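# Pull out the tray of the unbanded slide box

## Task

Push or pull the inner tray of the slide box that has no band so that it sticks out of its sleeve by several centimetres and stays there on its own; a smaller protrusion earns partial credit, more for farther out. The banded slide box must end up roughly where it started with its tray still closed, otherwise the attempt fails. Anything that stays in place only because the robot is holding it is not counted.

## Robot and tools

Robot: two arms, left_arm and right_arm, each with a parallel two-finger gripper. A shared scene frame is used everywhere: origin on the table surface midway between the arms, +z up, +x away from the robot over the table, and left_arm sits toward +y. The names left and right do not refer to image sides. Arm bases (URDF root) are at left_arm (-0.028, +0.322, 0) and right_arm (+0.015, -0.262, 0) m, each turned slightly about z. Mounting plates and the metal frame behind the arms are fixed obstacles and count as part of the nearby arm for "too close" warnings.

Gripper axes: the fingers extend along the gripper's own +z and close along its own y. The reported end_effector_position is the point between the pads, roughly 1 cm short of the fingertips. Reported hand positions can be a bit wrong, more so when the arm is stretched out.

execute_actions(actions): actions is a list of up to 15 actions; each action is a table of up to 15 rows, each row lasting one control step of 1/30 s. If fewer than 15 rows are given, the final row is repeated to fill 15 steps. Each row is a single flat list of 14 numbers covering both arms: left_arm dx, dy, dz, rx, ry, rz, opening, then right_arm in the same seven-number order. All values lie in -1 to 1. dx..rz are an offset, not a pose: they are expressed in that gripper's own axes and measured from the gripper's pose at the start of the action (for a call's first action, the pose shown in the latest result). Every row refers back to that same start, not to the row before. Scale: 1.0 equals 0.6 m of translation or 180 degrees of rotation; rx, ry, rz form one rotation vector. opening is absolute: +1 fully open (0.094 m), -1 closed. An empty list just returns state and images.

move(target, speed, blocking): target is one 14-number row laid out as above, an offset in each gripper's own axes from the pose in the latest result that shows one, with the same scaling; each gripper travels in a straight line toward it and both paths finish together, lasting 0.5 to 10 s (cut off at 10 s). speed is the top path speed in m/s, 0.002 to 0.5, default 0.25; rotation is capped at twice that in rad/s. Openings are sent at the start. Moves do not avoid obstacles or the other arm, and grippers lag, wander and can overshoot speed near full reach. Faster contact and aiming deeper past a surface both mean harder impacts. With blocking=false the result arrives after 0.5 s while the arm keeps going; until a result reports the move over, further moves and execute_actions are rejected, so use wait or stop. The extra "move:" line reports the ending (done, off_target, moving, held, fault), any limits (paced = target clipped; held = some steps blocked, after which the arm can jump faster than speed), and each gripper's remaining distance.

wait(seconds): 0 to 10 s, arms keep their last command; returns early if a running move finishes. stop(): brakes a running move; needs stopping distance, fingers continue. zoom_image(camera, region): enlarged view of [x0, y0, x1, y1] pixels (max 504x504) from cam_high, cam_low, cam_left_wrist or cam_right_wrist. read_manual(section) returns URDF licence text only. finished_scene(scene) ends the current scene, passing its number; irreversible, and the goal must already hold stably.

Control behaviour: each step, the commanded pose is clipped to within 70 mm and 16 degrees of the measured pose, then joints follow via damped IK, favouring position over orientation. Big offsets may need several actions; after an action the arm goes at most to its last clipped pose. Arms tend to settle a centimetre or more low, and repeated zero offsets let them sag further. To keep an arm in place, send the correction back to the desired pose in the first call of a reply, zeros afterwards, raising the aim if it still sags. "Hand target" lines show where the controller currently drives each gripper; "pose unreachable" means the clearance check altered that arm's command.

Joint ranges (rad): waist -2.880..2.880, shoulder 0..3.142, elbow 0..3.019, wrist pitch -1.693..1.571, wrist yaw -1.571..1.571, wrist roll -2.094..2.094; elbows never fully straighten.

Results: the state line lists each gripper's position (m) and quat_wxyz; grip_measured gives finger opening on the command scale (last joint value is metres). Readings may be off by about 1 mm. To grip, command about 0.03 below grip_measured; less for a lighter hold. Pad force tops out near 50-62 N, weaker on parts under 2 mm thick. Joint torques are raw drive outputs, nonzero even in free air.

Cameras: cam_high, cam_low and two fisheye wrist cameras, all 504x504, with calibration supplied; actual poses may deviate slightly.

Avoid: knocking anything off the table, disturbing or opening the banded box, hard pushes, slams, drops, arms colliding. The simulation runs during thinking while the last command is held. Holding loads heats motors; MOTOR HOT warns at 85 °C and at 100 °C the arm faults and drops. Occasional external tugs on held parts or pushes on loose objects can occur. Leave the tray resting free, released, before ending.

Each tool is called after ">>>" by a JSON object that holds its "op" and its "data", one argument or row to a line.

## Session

>>> {"op": "execute_actions", "data": {
  "actions": []
}}

Scene clock: 0.00 s.
left_arm: end_effector_position=(+0.9268, +0.4781, +0.1218) grip_measured=+1.000 end_effector_quat_wxyz=(+0.694, -0.583, +0.284, -0.314) | right_arm: end_effector_position=(+0.4552, -0.6873, +0.3040) grip_measured=+1.000 end_effector_quat_wxyz=(+0.664, +0.241, +0.679, +0.200)
Joint positions: left_arm=[ 0.185  2.735  2.366  0.566 -0.625 -1.426  0.094] | right_arm=[-1.196  1.577  1.047  0.464 -0.948  0.58   0.094]
Joint velocities: left_arm=[-0.005 -0.005 -0.007 -0.002 -0.022 -0.007  0.   ] | right_arm=[-0.015 -0.015  0.002 -0.027 -0.022  0.037  0.   ]
Joint torques (N m, as the arm reports them, + toward a larger angle): no reading
Motor temperatures (°C, as the motors report them): left_arm=[23 25 24 21 24 23] | right_arm=[24 24 22 20 20 24]
Hand target (left_arm): +0.929, +0.478, +0.120; +0.695, -0.582, +0.281, -0.316
Hand target (right_arm): +0.458, -0.691, +0.315; +0.671, +0.233, +0.677, +0.194
camera_calibration (this result's frames):
cam_left_wrist: T_world_to_cam=[[-0.0949496, -0.11277, 0.989074, 0.0227884], [0.0635298, -0.992224, -0.10703, 0.43027], [0.993453, 0.0526732, 0.101376, -0.832141], [0, 0, 0, 1]] pos_world=[0.801521, 0.473326, 0.107871]
cam_right_wrist: T_world_to_cam=[[-0.0601195, -0.797365, -0.600495, -0.333327], [-0.579588, 0.517671, -0.629361, 0.812529], [0.812689, 0.310203, -0.493265, 0.114907], [0, 0, 0, 1]] pos_world=[0.357509, -0.72205, 0.367892]

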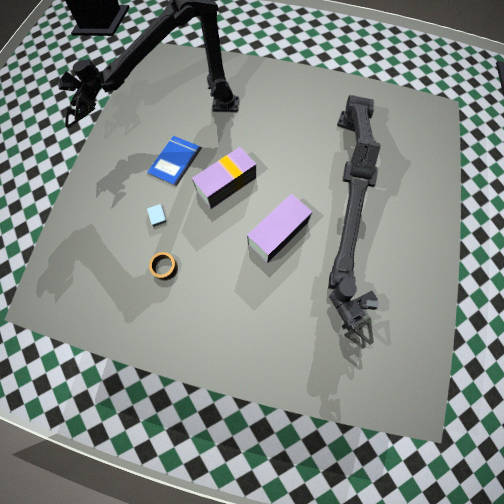

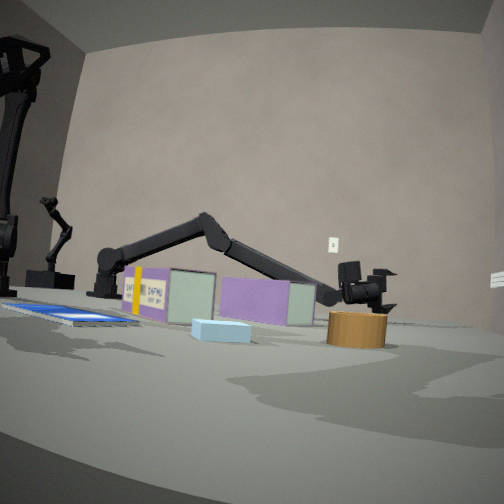

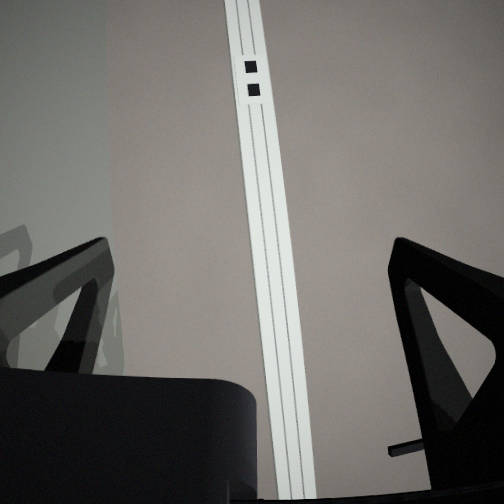

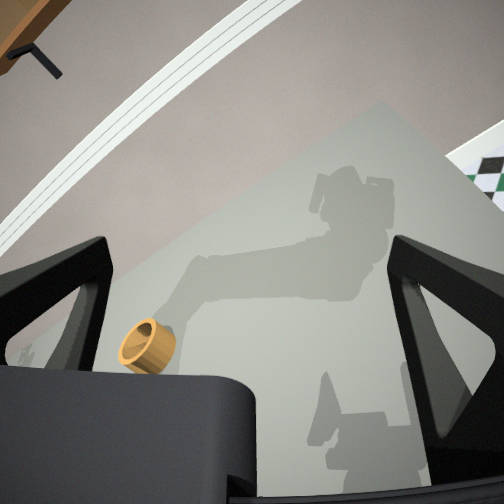

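>>> {"op": "zoom_image", "data": {
  "camera": "cam_high",
  "region": [185, 135, 335, 285]
}}

Region (185, 135, 335, 285) of cam_high's 504x504 image, scaled by 3.360, with more detail than that image has.

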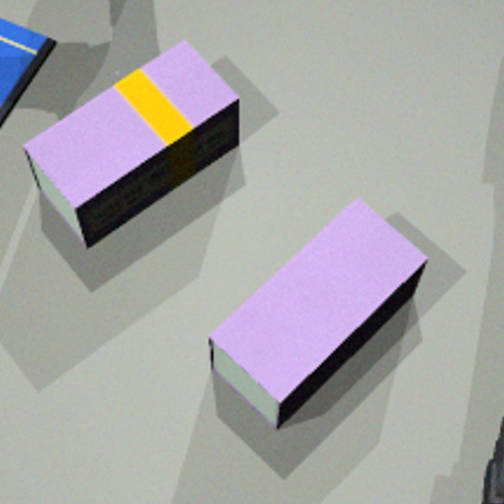

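>>> {"op": "move", "data": {
  "target": [-0.2062,-0.1998,-0.961,0.2245,0.3973,0.4336,-1,0.9323,0.9045,0.2048,0.2622,0.4118,-0.0338,0.1],
  "speed": 0.3
}}

Scene clock: 6.10 s.
left_arm: end_effector_position=(+0.4023, +0.1984, +0.1629) grip_measured=-0.989 end_effector_quat_wxyz=(+0.604, +0.211, +0.751, -0.166) | right_arm: end_effector_position=(+0.5901, +0.0703, +0.1573) grip_measured=+0.103 end_effector_quat_wxyz=(-0.002, +0.252, +0.967, -0.023)
Joint positions: left_arm=[-0.     1.268  0.387  0.645  0.406  0.1    0.001] | right_arm=[ 0.334  2.167  2.16  -1.599  0.03   1.043  0.052]
Joint velocities: left_arm=[ 0.005 -0.005 -0.012 -0.012 -0.022 -0.081 -0.   ] | right_arm=[-0.005  0.005  0.007  0.012 -0.022 -0.081  0.001]
Joint torques (N m, as the arm reports them, + toward a larger angle): left_arm=[-0.71 -6.    7.68  1.33 -0.21  0.24] | right_arm=[ -0.51 -21.67  12.27  -0.5    0.     0.07]
Motor temperatures (°C, as the motors report them): left_arm=[23 27 26 21 24 23] | right_arm=[24 24 24 20 20 24]
Hand target (left_arm): +0.398, +0.194, +0.153; +0.592, +0.218, +0.758, -0.166
Hand target (right_arm): +0.600, +0.072, +0.167; +0.005, +0.262, +0.965, -0.015
Off the commanded pose (left_arm): 0.013 m, 3 deg.
Off the commanded pose (right_arm): 0.024 m, 3 deg.
move: off_target (left_arm, right_arm)
camera_calibration (this result's frames):
cam_left_wrist: T_world_to_cam=[[-0.50469, -0.863278, -0.00622648, 0.376698], [-0.648697, 0.38398, -0.657078, 0.293576], [0.569632, -0.327581, -0.753797, 0.0846711], [0, 0, 0, 1]] pos_world=[0.332326, 0.240205, 0.259072]
cam_right_wrist: T_world_to_cam=[[-0.497554, -0.866349, 0.0433446, 0.35252], [-0.698575, 0.42982, 0.572055, 0.293693], [-0.51423, 0.254349, -0.819069, 0.536117], [0, 0, 0, 1]] pos_world=[0.656252, 0.0428098, 0.255828]

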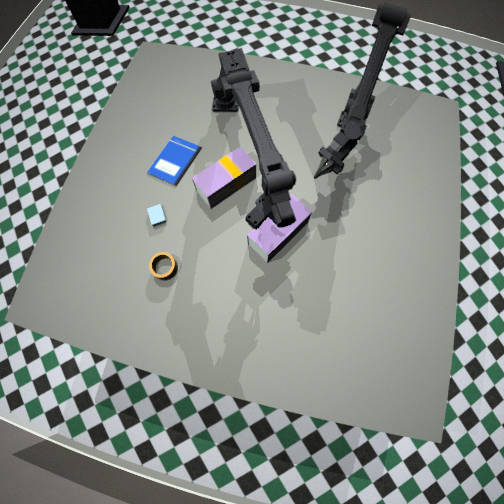

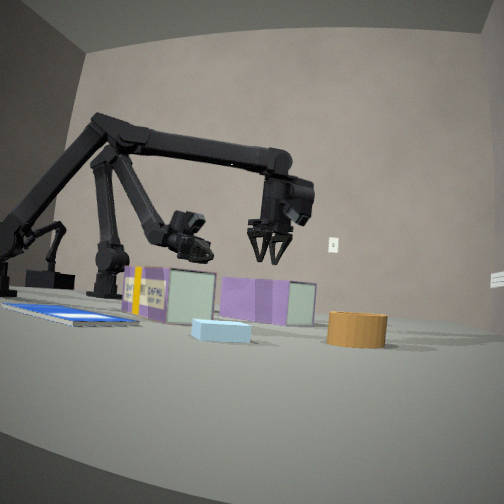

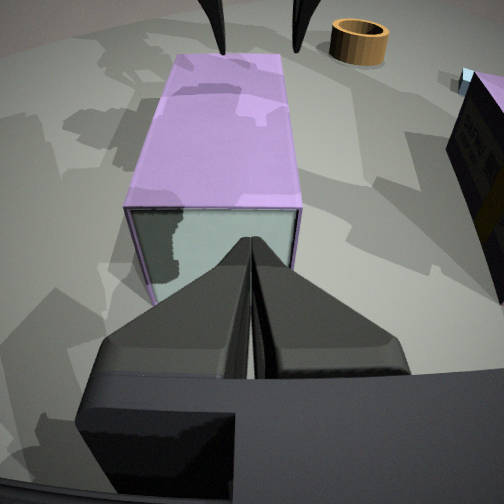

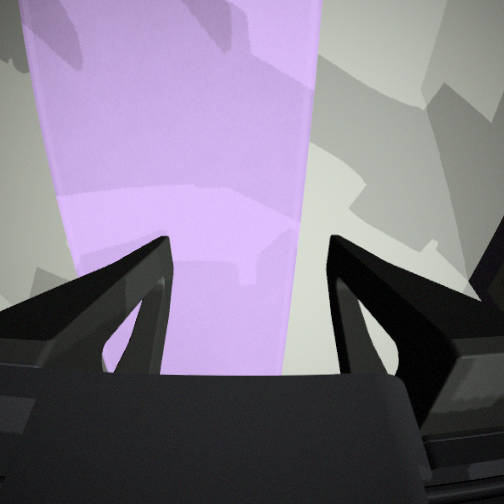

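>>> {"op": "move", "data": {
  "target": [0.17,0.052,0.113,0,0.005,0,-1,-0.02,0.062,0.045,0,0,0,0.1],
  "speed": 0.15
}}

Scene clock: 7.63 s.
left_arm: end_effector_position=(+0.4429, +0.1969, +0.0376) grip_measured=-0.989 end_effector_quat_wxyz=(+0.579, +0.209, +0.769, -0.174) | right_arm: end_effector_position=(+0.6130, +0.0877, +0.1273) grip_measured=+0.103 end_effector_quat_wxyz=(-0.006, +0.250, +0.968, -0.027)
Joint positions: left_arm=[0.015 1.826 0.462 1.064 0.429 0.103 0.001] | right_arm=[ 0.339  2.288  2.292 -1.621  0.03   1.043  0.052]
Joint velocities: left_arm=[ 0.005 -0.015 -0.002  0.012  0.007 -0.066 -0.   ] | right_arm=[-0.005  0.005  0.012  0.017 -0.037 -0.066  0.001]
Joint torques (N m, as the arm reports them, + toward a larger angle): left_arm=[  1.4  -10.05   5.85   3.22   0.01   0.25] | right_arm=[  0.44 -22.05  12.28  -0.51   0.08   0.04]
Motor temperatures (°C, as the motors report them): left_arm=[23 27 26 21 24 23] | right_arm=[24 25 24 20 20 24]
Hand target (left_arm): +0.455, +0.202, +0.047; +0.598, +0.212, +0.755, -0.164
Hand target (right_arm): +0.618, +0.096, +0.129; -0.001, +0.252, +0.967, -0.023
Off the commanded pose (left_arm): 0.019 m, 3 deg.
Off the commanded pose (right_arm): 0.010 m, 1 deg.
move: off_target (left_arm)
camera_calibration (this result's frames):
cam_left_wrist: T_world_to_cam=[[-0.511149, -0.859185, 0.0229641, 0.396083], [-0.685499, 0.391411, -0.613912, 0.251349], [0.518476, -0.329543, -0.78904, -0.00897121], [0, 0, 0, 1]] pos_world=[0.379408, 0.238971, 0.138132]
cam_right_wrist: T_world_to_cam=[[-0.493143, -0.868355, 0.0526178, 0.376587], [-0.695278, 0.429761, 0.576103, 0.316784], [-0.522875, 0.247517, -0.815682, 0.524307], [0, 0, 0, 1]] pos_world=[0.680111, 0.061095, 0.225353]

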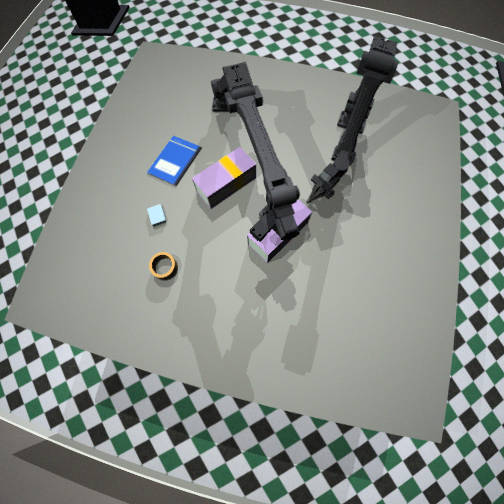

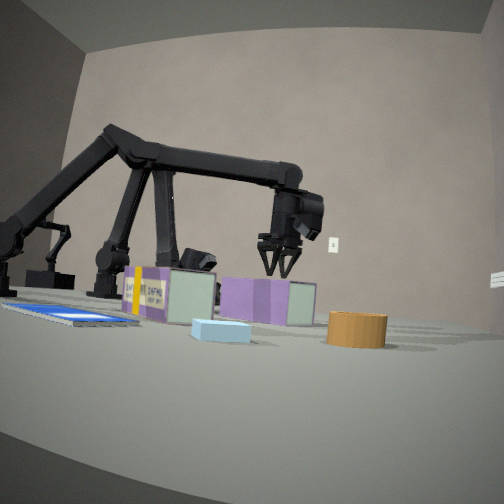

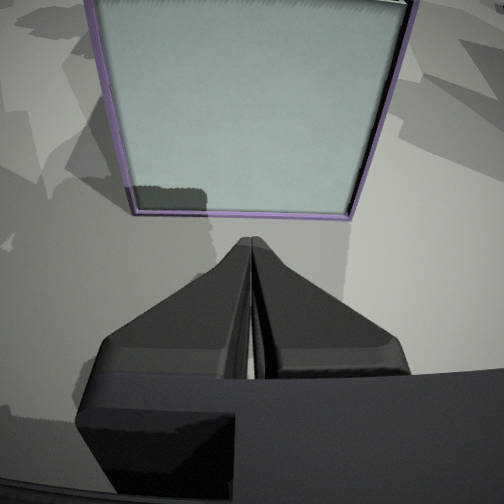

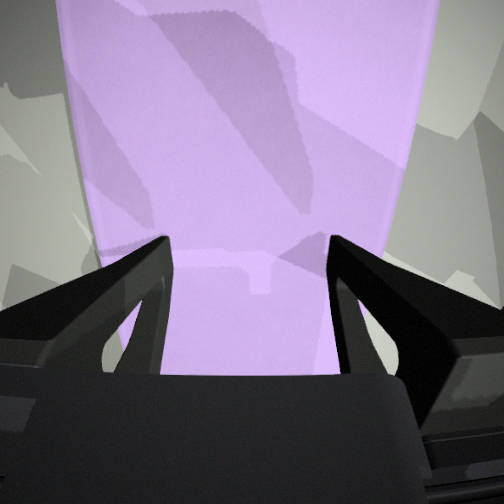

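>>> {"op": "move", "data": {
  "target": [-0.045,0.008,0.065,0,-0.02,0,-1,0,0.005,0.11,0,0,0,0.1],
  "speed": 0.05
}}

Scene clock: 9.37 s.
left_arm: end_effector_position=(+0.4756, +0.1865, +0.0537) grip_measured=-0.989 end_effector_quat_wxyz=(+0.601, +0.204, +0.753, -0.173) | right_arm: end_effector_position=(+0.6127, +0.0875, +0.1162) grip_measured=+0.102 end_effector_quat_wxyz=(+0.013, +0.250, +0.968, -0.008)
Joint positions: left_arm=[-0.006  1.844  0.543  1.064  0.402  0.079  0.001] | right_arm=[ 0.339  2.236  2.173 -1.499  0.03   1.043  0.052]
Joint velocities: left_arm=[-0.015 -0.005 -0.027 -0.012 -0.022 -0.051  0.002] | right_arm=[ 0.005 -0.015  0.007  0.012  0.037 -0.022 -0.001]
Joint torques (N m, as the arm reports them, + toward a larger angle): left_arm=[-1.17 -9.29  6.79  2.27 -0.23  0.  ] | right_arm=[  0.01 -18.48   5.86   1.69   0.07  -0.06]
Motor temperatures (°C, as the motors report them): left_arm=[23 27 26 21 24 23] | right_arm=[24 25 25 20 20 24]
Hand target (left_arm): +0.483, +0.178, +0.053; +0.603, +0.203, +0.750, -0.180
Hand target (right_arm): +0.610, +0.087, +0.063; -0.006, +0.250, +0.968, -0.027
Off the commanded pose (left_arm): 0.012 m, 1 deg.
Off the commanded pose (right_arm): 0.055 m, 3 deg.
move: off_target (left_arm, right_arm)
camera_calibration (this result's frames):
cam_left_wrist: T_world_to_cam=[[-0.502797, -0.864293, 0.013874, 0.401006], [-0.657122, 0.37175, -0.655738, 0.280151], [0.561593, -0.33882, -0.754861, -0.0373301], [0, 0, 0, 1]] pos_world=[0.406682, 0.229792, 0.149963]
cam_right_wrist: T_world_to_cam=[[-0.494498, -0.869158, 0.00605303, 0.383147], [-0.721521, 0.414365, 0.554715, 0.34298], [-0.484643, 0.269938, -0.832019, 0.491722], [0, 0, 0, 1]] pos_world=[0.675243, 0.0581611, 0.216547]

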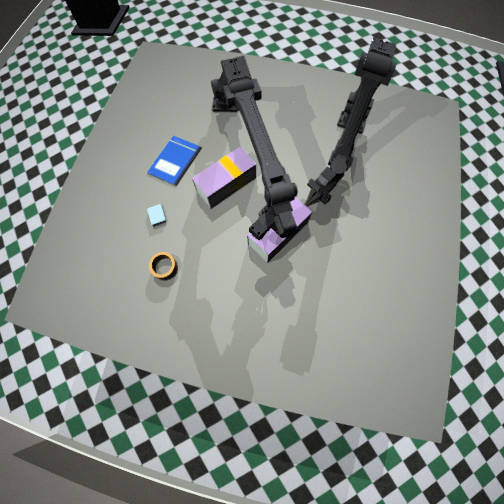

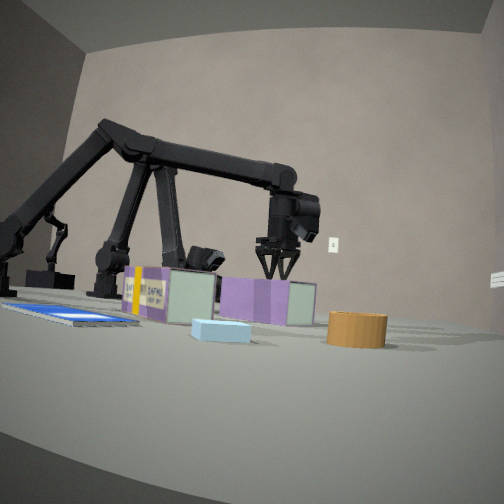

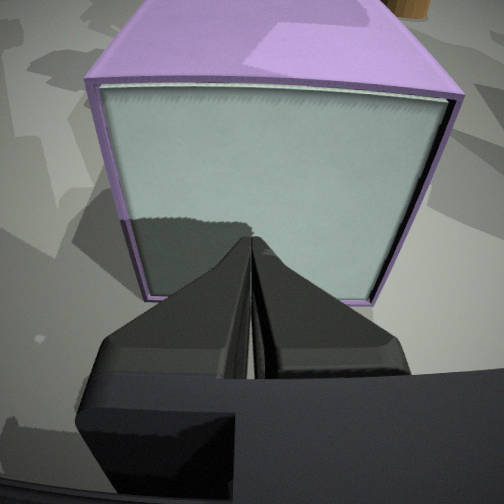

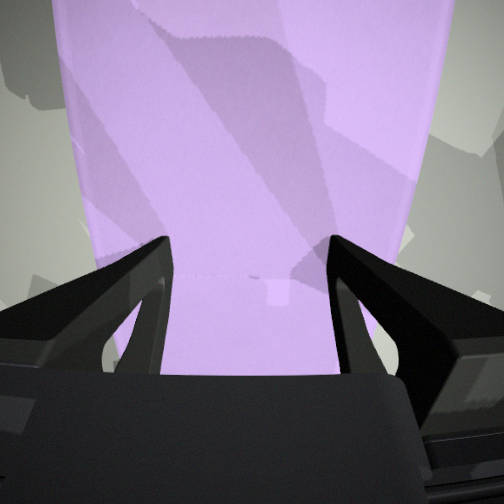

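>>> {"op": "move", "data": {
  "target": [-0.015,-0.025,0.125,0,0,0,-1,0.045,0,0.105,0,0,0,0.1],
  "speed": 0.03
}}

Scene clock: 12.30 s.
left_arm: end_effector_position=(+0.5223, +0.1564, +0.0588) grip_measured=-0.989 end_effector_quat_wxyz=(+0.615, +0.197, +0.747, -0.158) | right_arm: end_effector_position=(+0.6126, +0.0857, +0.1177) grip_measured=+0.102 end_effector_quat_wxyz=(+0.054, +0.254, +0.965, +0.021)
Joint positions: left_arm=[-0.076  1.901  0.678  1.019  0.301  0.068  0.001] | right_arm=[ 0.342  2.15   2.024 -1.338  0.048  1.051  0.052]
Joint velocities: left_arm=[-0.005  0.015 -0.012 -0.002 -0.037 -0.051  0.001] | right_arm=[-0.005 -0.005  0.002 -0.007 -0.007  0.022 -0.002]
Joint torques (N m, as the arm reports them, + toward a larger angle): left_arm=[-2.63 -9.74  9.22  0.87 -0.06  0.  ] | right_arm=[  2.35 -16.96   4.96   0.81  -0.39   0.15]
Motor temperatures (°C, as the motors report them): left_arm=[23 27 26 21 24 23] | right_arm=[24 25 25 20 20 24]
Hand target (left_arm): +0.530, +0.135, +0.047; +0.602, +0.204, +0.753, -0.173
Hand target (right_arm): +0.588, +0.097, +0.056; +0.014, +0.250, +0.968, -0.009
Off the commanded pose (left_arm): 0.027 m, 2 deg.
Off the commanded pose (right_arm): 0.070 m, 6 deg.
move: off_target (left_arm, right_arm)
camera_calibration (this result's frames):
cam_left_wrist: T_world_to_cam=[[-0.47631, -0.879254, -0.00643746, 0.388021], [-0.648174, 0.356058, -0.673122, 0.324191], [0.594137, -0.316442, -0.739504, -0.0912645], [0, 0, 0, 1]] pos_world=[0.449174, 0.196859, 0.153227]
cam_right_wrist: T_world_to_cam=[[-0.497203, -0.864621, -0.072248, 0.39202], [-0.768452, 0.400176, 0.49934, 0.379251], [-0.402828, 0.303793, -0.863389, 0.444044], [0, 0, 0, 1]] pos_world=[0.665223, 0.0522844, 0.22233]

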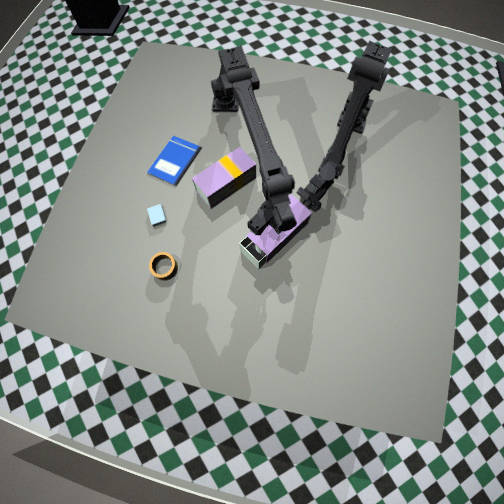

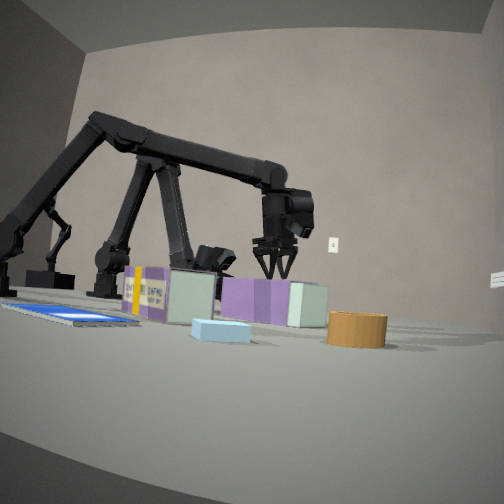

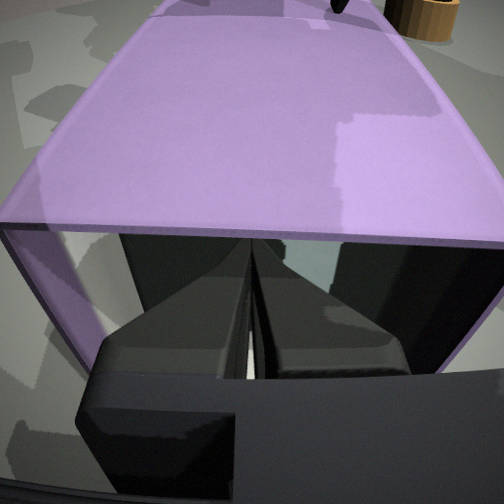

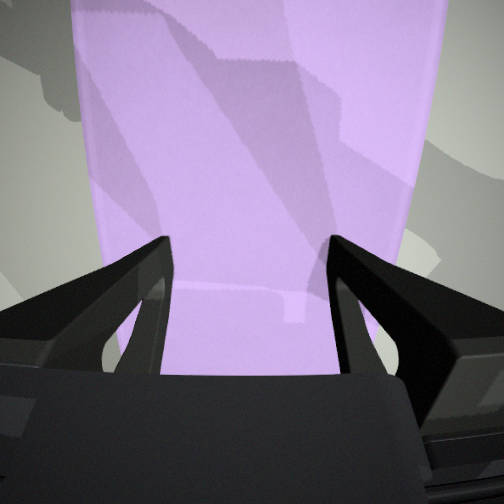

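>>> {"op": "move", "data": {
  "target": [0.014,-0.03,0.09,0,0,0,-1,0.035,0,0.108,0,0,0,0.1],
  "speed": 0.03
}}

>>> {"op": "zoom_image", "data": {
  "camera": "cam_high",
  "region": [210, 160, 340, 290]
}}

Scene clock: 15.00 s.
left_arm: end_effector_position=(+0.5509, +0.1412, +0.0545) grip_measured=-0.989 end_effector_quat_wxyz=(+0.626, +0.187, +0.744, -0.141) | right_arm: end_effector_position=(+0.6166, +0.0843, +0.1193) grip_measured=+0.102 end_effector_quat_wxyz=(+0.089, +0.256, +0.961, +0.046)
Joint positions: left_arm=[-0.112  1.963  0.762  1.019  0.227  0.065  0.001] | right_arm=[ 0.341  2.097  1.93  -1.214  0.064  1.054  0.052]
Joint velocities: left_arm=[-0.015 -0.005  0.017 -0.007 -0.051 -0.007  0.001] | right_arm=[-0.015 -0.015 -0.017 -0.002 -0.007  0.022  0.001]
Joint torques (N m, as the arm reports them, + toward a larger angle): left_arm=[ -2.89 -10.24   9.22   1.41   0.02   0.  ] | right_arm=[  1.91 -15.89   5.42   1.62  -0.31   0.12]
Motor temperatures (°C, as the motors report them): left_arm=[23 27 27 21 24 23] | right_arm=[24 26 25 20 20 24]
Hand target (left_arm): +0.556, +0.116, +0.040; +0.615, +0.197, +0.747, -0.158
Hand target (right_arm): +0.599, +0.095, +0.055; +0.055, +0.254, +0.965, +0.020
Off the commanded pose (left_arm): 0.030 m, 3 deg.
Off the commanded pose (right_arm): 0.071 m, 5 deg.
move: off_target (left_arm, right_arm)
camera_calibration (this result's frames):
cam_left_wrist: T_world_to_cam=[[-0.442183, -0.896618, -0.0234734, 0.372872], [-0.644869, 0.336001, -0.686475, 0.346938], [0.623392, -0.28841, -0.726775, -0.136988], [0, 0, 0, 1]] pos_world=[0.474005, 0.178244, 0.147358]
cam_right_wrist: T_world_to_cam=[[-0.493528, -0.858844, -0.137179, 0.397853], [-0.804189, 0.390557, 0.448045, 0.411108], [-0.331224, 0.33144, -0.883424, 0.403415], [0, 0, 0, 1]] pos_world=[0.660581, 0.0474244, 0.226769]

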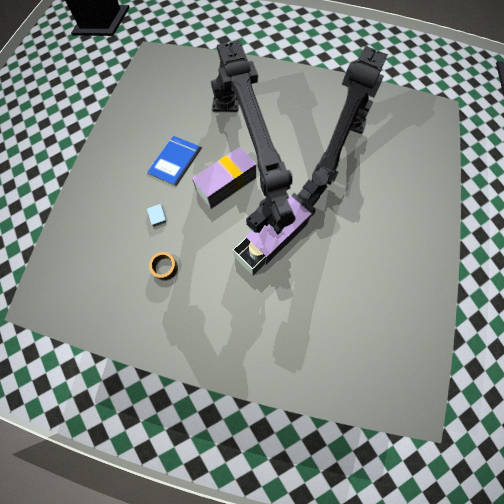

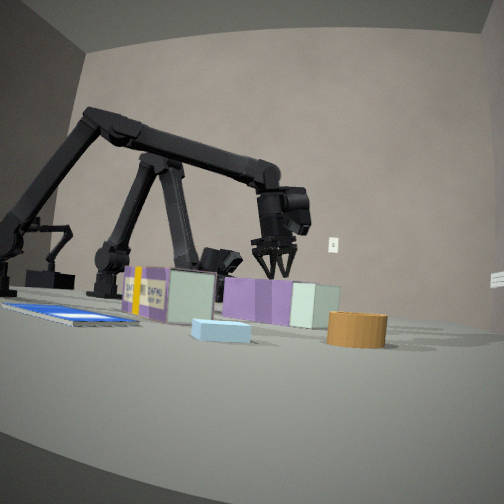

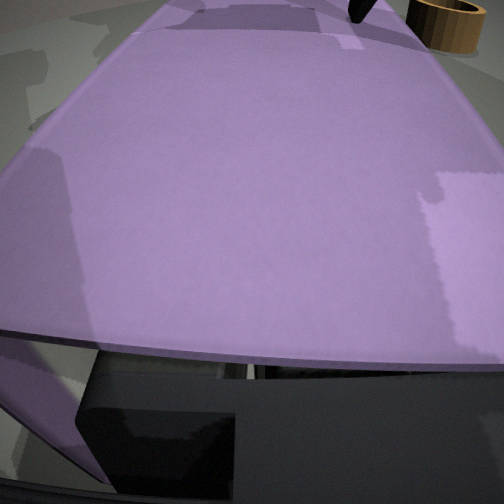

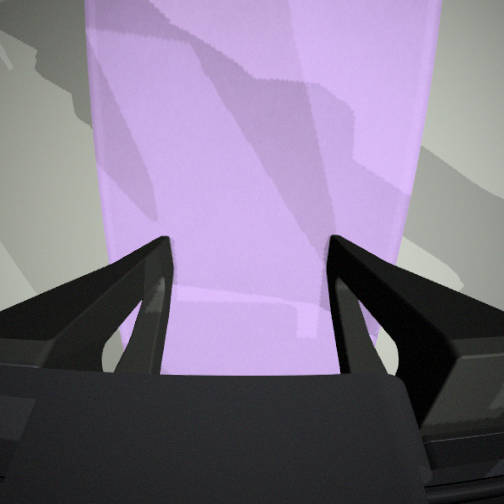

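Region (210, 160, 340, 290) of cam_high's 504x504 image, scaled by 3.877, with more detail than that image has.

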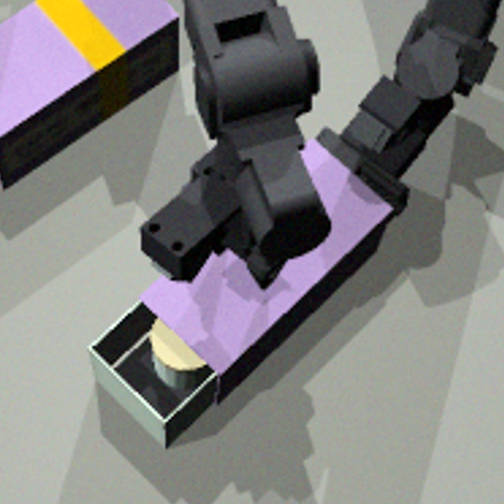

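>>> {"op": "move", "data": {
  "target": [0.012,0,-0.158,0,0,0,-1,-0.21,0.008,-0.043,0,0,0,-0.3],
  "speed": 0.12
}}

Scene clock: 16.83 s.
left_arm: end_effector_position=(+0.4662, +0.1775, +0.0578) grip_measured=-0.989 end_effector_quat_wxyz=(+0.614, +0.186, +0.752, -0.149) | right_arm: end_effector_position=(+0.7132, +0.0180, +0.1614) grip_measured=-0.297 end_effector_quat_wxyz=(+0.085, +0.265, +0.960, +0.042)
Joint positions: left_arm=[-0.063  1.834  0.508  1.115  0.284  0.065  0.001] | right_arm=[ 0.193  2.307  2.405 -1.483  0.037  0.926  0.033]
Joint velocities: left_arm=[-0.005  0.005  0.002 -0.002 -0.095 -0.007 -0.001] | right_arm=[-0.005  0.005  0.007 -0.002  0.081 -0.066 -0.001]
Joint torques (N m, as the arm reports them, + toward a larger angle): left_arm=[  1.48 -11.14   3.79   3.23  -0.02   0.24] | right_arm=[  0.14 -22.49  12.89  -0.1   -0.04  -0.21]
Motor temperatures (°C, as the motors report them): left_arm=[23 27 27 21 24 23] | right_arm=[24 26 25 20 20 24]
Hand target (left_arm): +0.467, +0.184, +0.064; +0.626, +0.186, +0.744, -0.141
Hand target (right_arm): +0.720, +0.023, +0.163; +0.089, +0.256, +0.961, +0.047
Off the commanded pose (left_arm): 0.009 m, 2 deg.
Off the commanded pose (right_arm): 0.011 m, 1 deg.
move: off_target (right_arm)
camera_calibration (this result's frames):
cam_left_wrist: T_world_to_cam=[[-0.449762, -0.893134, -0.00515746, 0.369871], [-0.662845, 0.337653, -0.668302, 0.28948], [0.598624, -0.297158, -0.743872, -0.0572607], [0, 0, 0, 1]] pos_world=[0.392512, 0.215585, 0.152773]
cam_right_wrist: T_world_to_cam=[[-0.510619, -0.849951, -0.129814, 0.405282], [-0.792036, 0.406227, 0.455697, 0.485663], [-0.334586, 0.335505, -0.880619, 0.496442], [0, 0, 0, 1]] pos_world=[0.75771, -0.019378, 0.268473]

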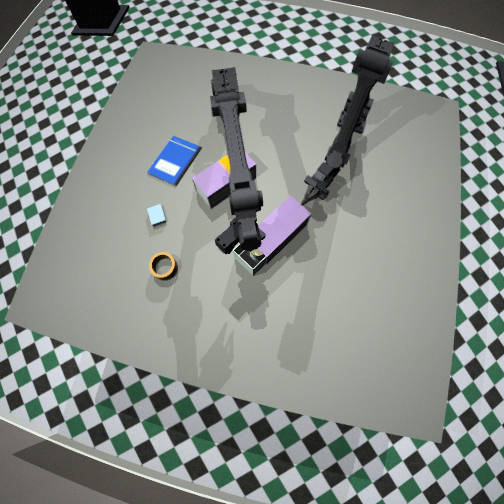

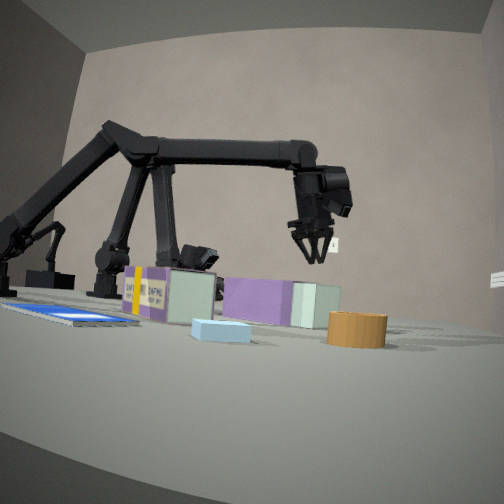

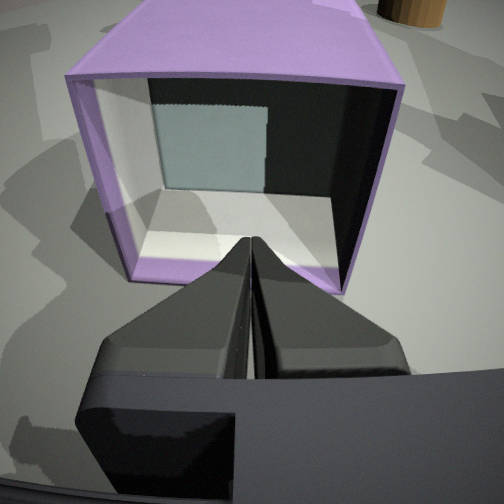

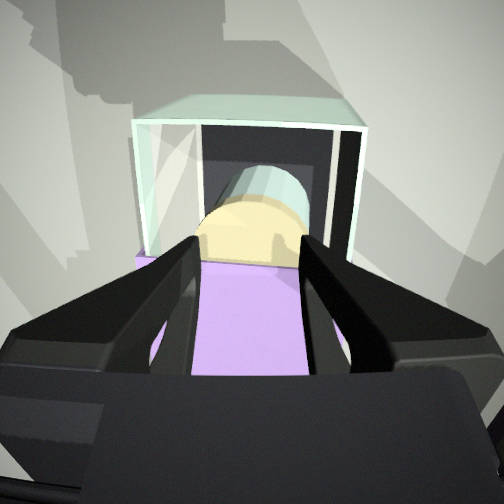

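>>> {"op": "move", "data": {
  "target": [-0.01,-0.075,-0.005,0.025,0,0,-0.2,0.008,0.018,0.07,0,0,0,-0.3],
  "speed": 0.1
}}

Scene clock: 18.13 s.
left_arm: end_effector_position=(+0.4494, +0.1407, +0.0677) grip_measured=-0.202 end_effector_quat_wxyz=(+0.614, +0.213, +0.740, -0.172) | right_arm: end_effector_position=(+0.7201, +0.0271, +0.1365) grip_measured=-0.297 end_effector_quat_wxyz=(+0.087, +0.261, +0.960, +0.044)
Joint positions: left_arm=[-0.143  1.803  0.493  1.115  0.279  0.061  0.037] | right_arm=[ 0.2    2.339  2.397 -1.437  0.037  0.926  0.033]
Joint velocities: left_arm=[-0.005 -0.005 -0.017  0.002  0.007  0.037 -0.001] | right_arm=[-0.015 -0.024 -0.007 -0.002 -0.066 -0.022  0.001]
Joint torques (N m, as the arm reports them, + toward a larger angle): left_arm=[ -0.35 -10.32   3.64   1.85  -0.22  -0.03] | right_arm=[  0.5  -23.27   8.97   1.03   0.18   0.05]
Motor temperatures (°C, as the motors report them): left_arm=[23 27 26 21 24 23] | right_arm=[24 26 25 20 20 24]
Hand target (left_arm): +0.444, +0.138, +0.065; +0.607, +0.210, +0.745, -0.178
Hand target (right_arm): +0.723, +0.032, +0.121; +0.085, +0.265, +0.960, +0.042
Off the commanded pose (left_arm): 0.007 m, 1 deg.
Off the commanded pose (right_arm): 0.016 m, 1 deg.
move: off_target (right_arm)
camera_calibration (this result's frames):
cam_left_wrist: T_world_to_cam=[[-0.514273, -0.857602, -0.00651385, 0.353562], [-0.627393, 0.381381, -0.678916, 0.275996], [0.584724, -0.345061, -0.734187, -0.0384388], [0, 0, 0, 1]] pos_world=[0.377461, 0.184692, 0.16146]
cam_right_wrist: T_world_to_cam=[[-0.502827, -0.853945, -0.133954, 0.408354], [-0.79766, 0.3987, 0.452523, 0.503434], [-0.333022, 0.33439, -0.881634, 0.472782], [0, 0, 0, 1]] pos_world=[0.764347, -0.0101012, 0.243706]

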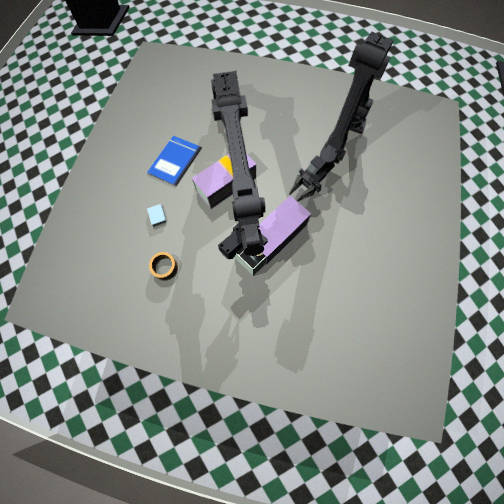

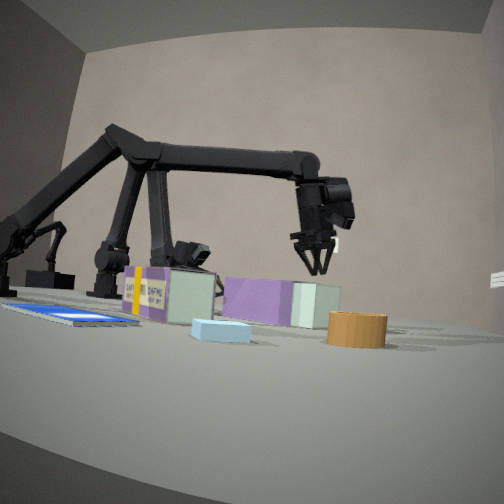

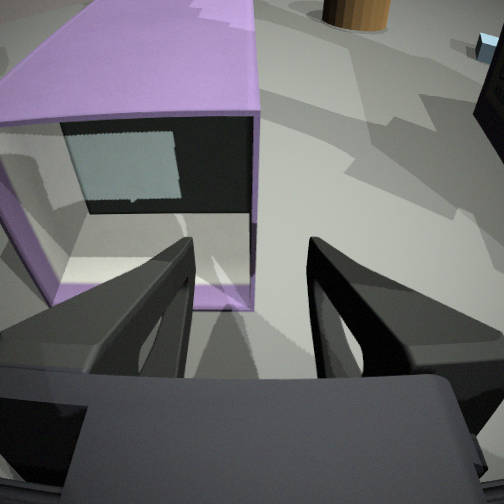

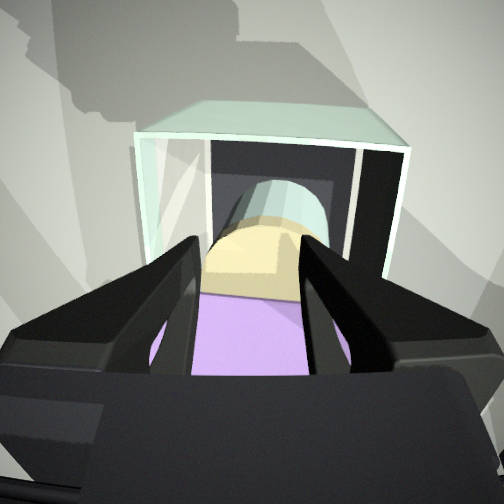

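>>> {"op": "move", "data": {
  "target": [0.004,-0.01,0.105,0,0,0,-0.2,0.012,-0.008,0.082,0,0,0,-0.3],
  "speed": 0.07
}}

Scene clock: 19.47 s.
left_arm: end_effector_position=(+0.4922, +0.1125, +0.0596) grip_measured=-0.202 end_effector_quat_wxyz=(+0.621, +0.212, +0.736, -0.166) | right_arm: end_effector_position=(+0.7194, +0.0268, +0.0950) grip_measured=-0.297 end_effector_quat_wxyz=(+0.085, +0.261, +0.961, +0.043)
Joint positions: left_arm=[-0.187  1.897  0.629  1.09   0.226  0.06   0.037] | right_arm=[ 0.2    2.339  2.288 -1.333  0.037  0.926  0.033]
Joint velocities: left_arm=[-0.005 -0.005  0.002 -0.022 -0.066 -0.037  0.   ] | right_arm=[-0.024 -0.024  0.002  0.017  0.007 -0.007 -0.   ]
Joint torques (N m, as the arm reports them, + toward a larger angle): left_arm=[-0.9  -9.94  7.12  1.28 -0.21  0.  ] | right_arm=[  0.12 -24.5    8.49   1.14   0.11  -0.05]
Motor temperatures (°C, as the motors report them): left_arm=[23 27 27 21 24 23] | right_arm=[24 26 25 20 20 24]
Hand target (left_arm): +0.498, +0.103, +0.053; +0.614, +0.213, +0.741, -0.172
Hand target (right_arm): +0.721, +0.029, +0.087; +0.087, +0.261, +0.960, +0.044
Off the commanded pose (left_arm): 0.013 m, 1 deg.
Off the commanded pose (right_arm): 0.009 m, 0 deg.
move: off_target (left_arm)
camera_calibration (this result's frames):
cam_left_wrist: T_world_to_cam=[[-0.506895, -0.861779, -0.0198492, 0.348996], [-0.617739, 0.379219, -0.688906, 0.304236], [0.601212, -0.336942, -0.724579, -0.0887413], [0, 0, 0, 1]] pos_world=[0.418195, 0.155484, 0.152217]
cam_right_wrist: T_world_to_cam=[[-0.503293, -0.854141, -0.130921, 0.40223], [-0.796065, 0.399371, 0.454735, 0.520409], [-0.336121, 0.333086, -0.880952, 0.438223], [0, 0, 0, 1]] pos_world=[0.764015, -0.0102412, 0.202066]

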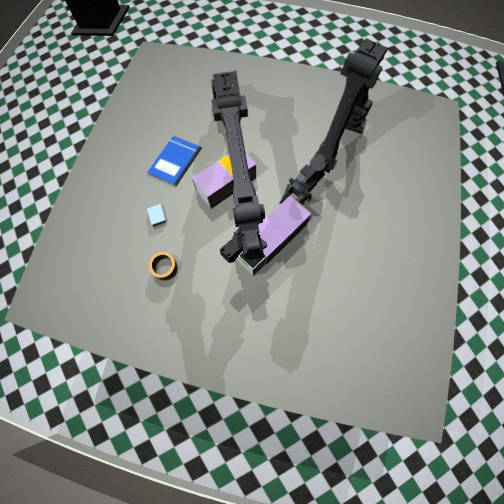

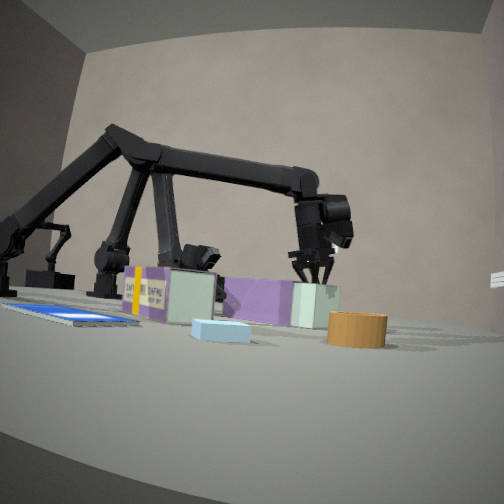

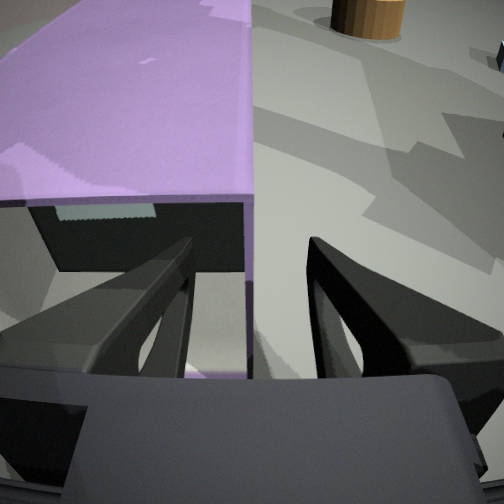

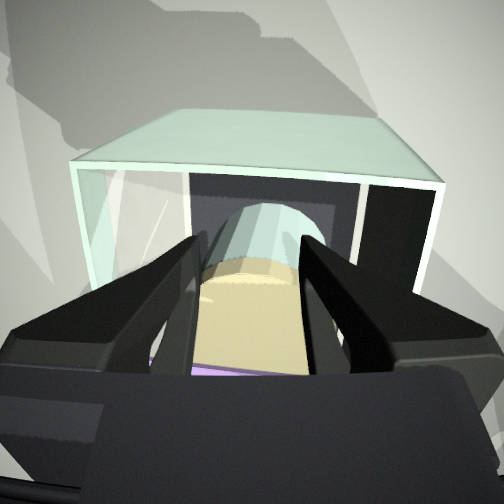

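Both are well placed. Closing on the sleeve wall, then pulling the sleeve back against the blocked tray.

>>> {"op": "move", "data": {
  "target": [0,0,0,0,0,0,-1,-0.015,0,0,0,0,0,-0.3],
  "speed": 0.05
}}

>>> {"op": "move", "data": {
  "target": [0.015,0,-0.11,0,0,0,-1,-0.055,0,0.005,0,0,0,-0.3],
  "speed": 0.035
}}

Scene clock: 20.40 s.
left_arm: end_effector_position=(+0.4922, +0.1125, +0.0596) grip_measured=-0.968 end_effector_quat_wxyz=(+0.621, +0.212, +0.736, -0.166) | right_arm: end_effector_position=(+0.7197, +0.0238, +0.0948) grip_measured=-0.297 end_effector_quat_wxyz=(+0.084, +0.263, +0.960, +0.042)
Joint positions: left_arm=[-0.187  1.897  0.629  1.09   0.225  0.06   0.001] | right_arm=[ 0.196  2.339  2.288 -1.336  0.037  0.926  0.033]
Joint velocities: left_arm=[-0.015  0.005 -0.002 -0.002 -0.051 -0.022  0.001] | right_arm=[-0.015 -0.015  0.017 -0.007  0.037 -0.037 -0.   ]
Joint torques (N m, as the arm reports them, + toward a larger angle): left_arm=[  0.33 -11.9    4.88   2.22  -0.11   0.11] | right_arm=[ -0.52 -23.44  11.76  -0.08   0.02  -0.16]
Motor temperatures (°C, as the motors report them): left_arm=[23 27 27 21 24 23] | right_arm=[24 26 25 20 20 24]
Hand target (left_arm): +0.492, +0.112, +0.060; +0.621, +0.213, +0.736, -0.166
Hand target (right_arm): +0.727, +0.022, +0.096; +0.086, +0.261, +0.961, +0.043
Off the commanded pose (left_arm): 0.000 m, 0 deg.
Off the commanded pose (right_arm): 0.008 m, 0 deg.
move: done
camera_calibration (this result's frames):
cam_left_wrist: T_world_to_cam=[[-0.506571, -0.861968, -0.0199154, 0.348927], [-0.617867, 0.379032, -0.688894, 0.304317], [0.601353, -0.336669, -0.724588, -0.0888441], [0, 0, 0, 1]] pos_world=[0.418211, 0.155507, 0.152216]
cam_right_wrist: T_world_to_cam=[[-0.506958, -0.852385, -0.12819, 0.402146], [-0.793091, 0.403006, 0.456719, 0.519529], [-0.337639, 0.333204, -0.880326, 0.440229], [0, 0, 0, 1]] pos_world=[0.764544, -0.0132767, 0.201818]

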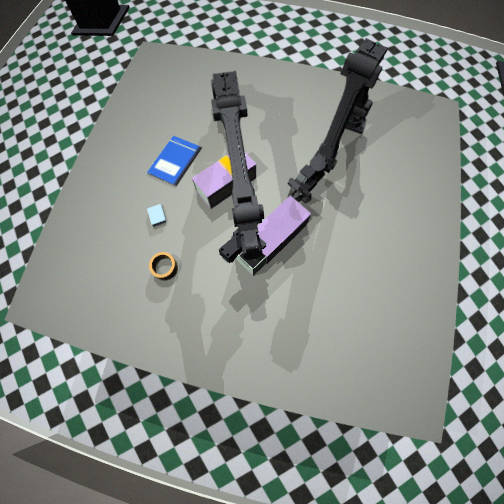

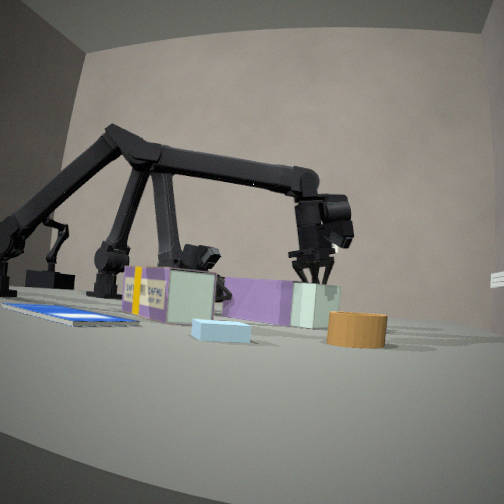

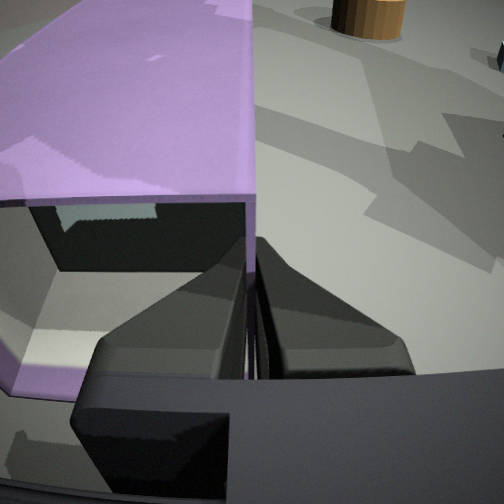

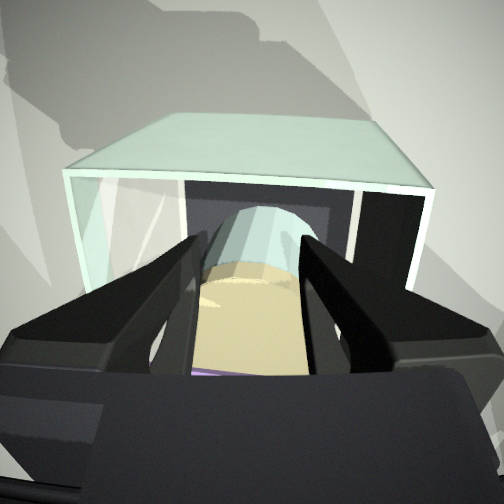

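Scene clock: 22.60 s.
left_arm: end_effector_position=(+0.4495, +0.1371, +0.0613) grip_measured=-0.968 end_effector_quat_wxyz=(+0.618, +0.211, +0.738, -0.168) | right_arm: end_effector_position=(+0.7084, +0.0372, +0.0932) grip_measured=-0.297 end_effector_quat_wxyz=(+0.054, +0.255, +0.965, +0.038)
Joint positions: left_arm=[-0.156  1.837  0.495  1.156  0.258  0.06   0.001] | right_arm=[ 0.212  2.371  2.349 -1.417  0.007  0.926  0.033]
Joint velocities: left_arm=[ 0.005  0.005  0.002 -0.002 -0.037 -0.066  0.   ] | right_arm=[-0.024  0.015  0.002  0.022 -0.037 -0.037  0.   ]
Joint torques (N m, as the arm reports them, + toward a larger angle): left_arm=[  1.5  -11.25   0.64   3.54   0.3    0.2 ] | right_arm=[ -4.26 -22.37  14.14   1.15   0.92  -0.37]
Motor temperatures (°C, as the motors report them): left_arm=[23 27 26 21 24 23] | right_arm=[24 27 26 20 20 24]
Hand target (left_arm): +0.436, +0.146, +0.062; +0.621, +0.212, +0.736, -0.166
Hand target (right_arm): +0.744, +0.005, +0.097; +0.085, +0.263, +0.960, +0.042
Off the commanded pose (left_arm): 0.017 m, 1 deg.
Off the commanded pose (right_arm): 0.050 m, 4 deg.
move: off_target (left_arm, right_arm)
camera_calibration (this result's frames):
cam_left_wrist: T_world_to_cam=[[-0.507574, -0.861518, -0.0124869, 0.348417], [-0.623671, 0.377365, -0.684566, 0.27226], [0.594478, -0.33968, -0.728844, -0.0498862], [0, 0, 0, 1]] pos_world=[0.376304, 0.180481, 0.154371]
cam_right_wrist: T_world_to_cam=[[-0.496818, -0.861647, -0.103619, 0.398446], [-0.772072, 0.384297, 0.506183, 0.487135], [-0.39633, 0.331482, -0.856179, 0.469971], [0, 0, 0, 1]] pos_world=[0.760322, 0.000328416, 0.197087]

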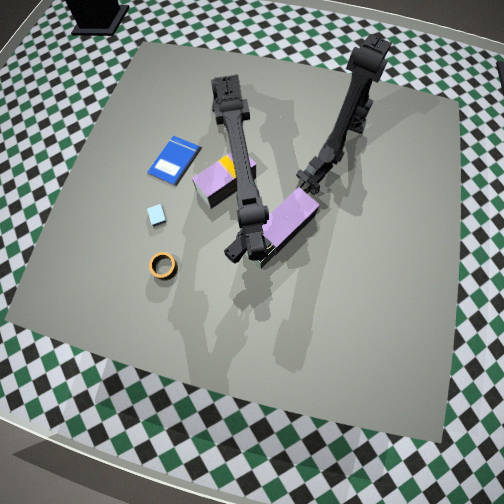

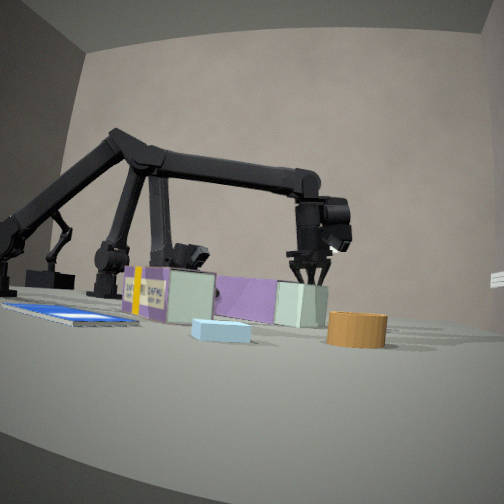

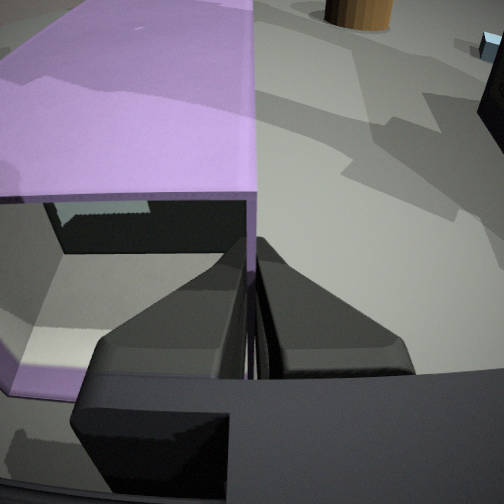

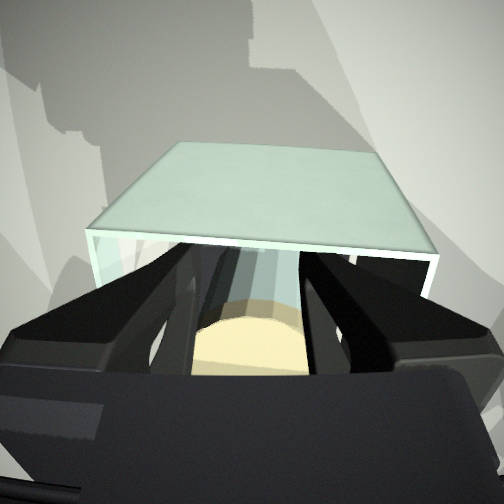

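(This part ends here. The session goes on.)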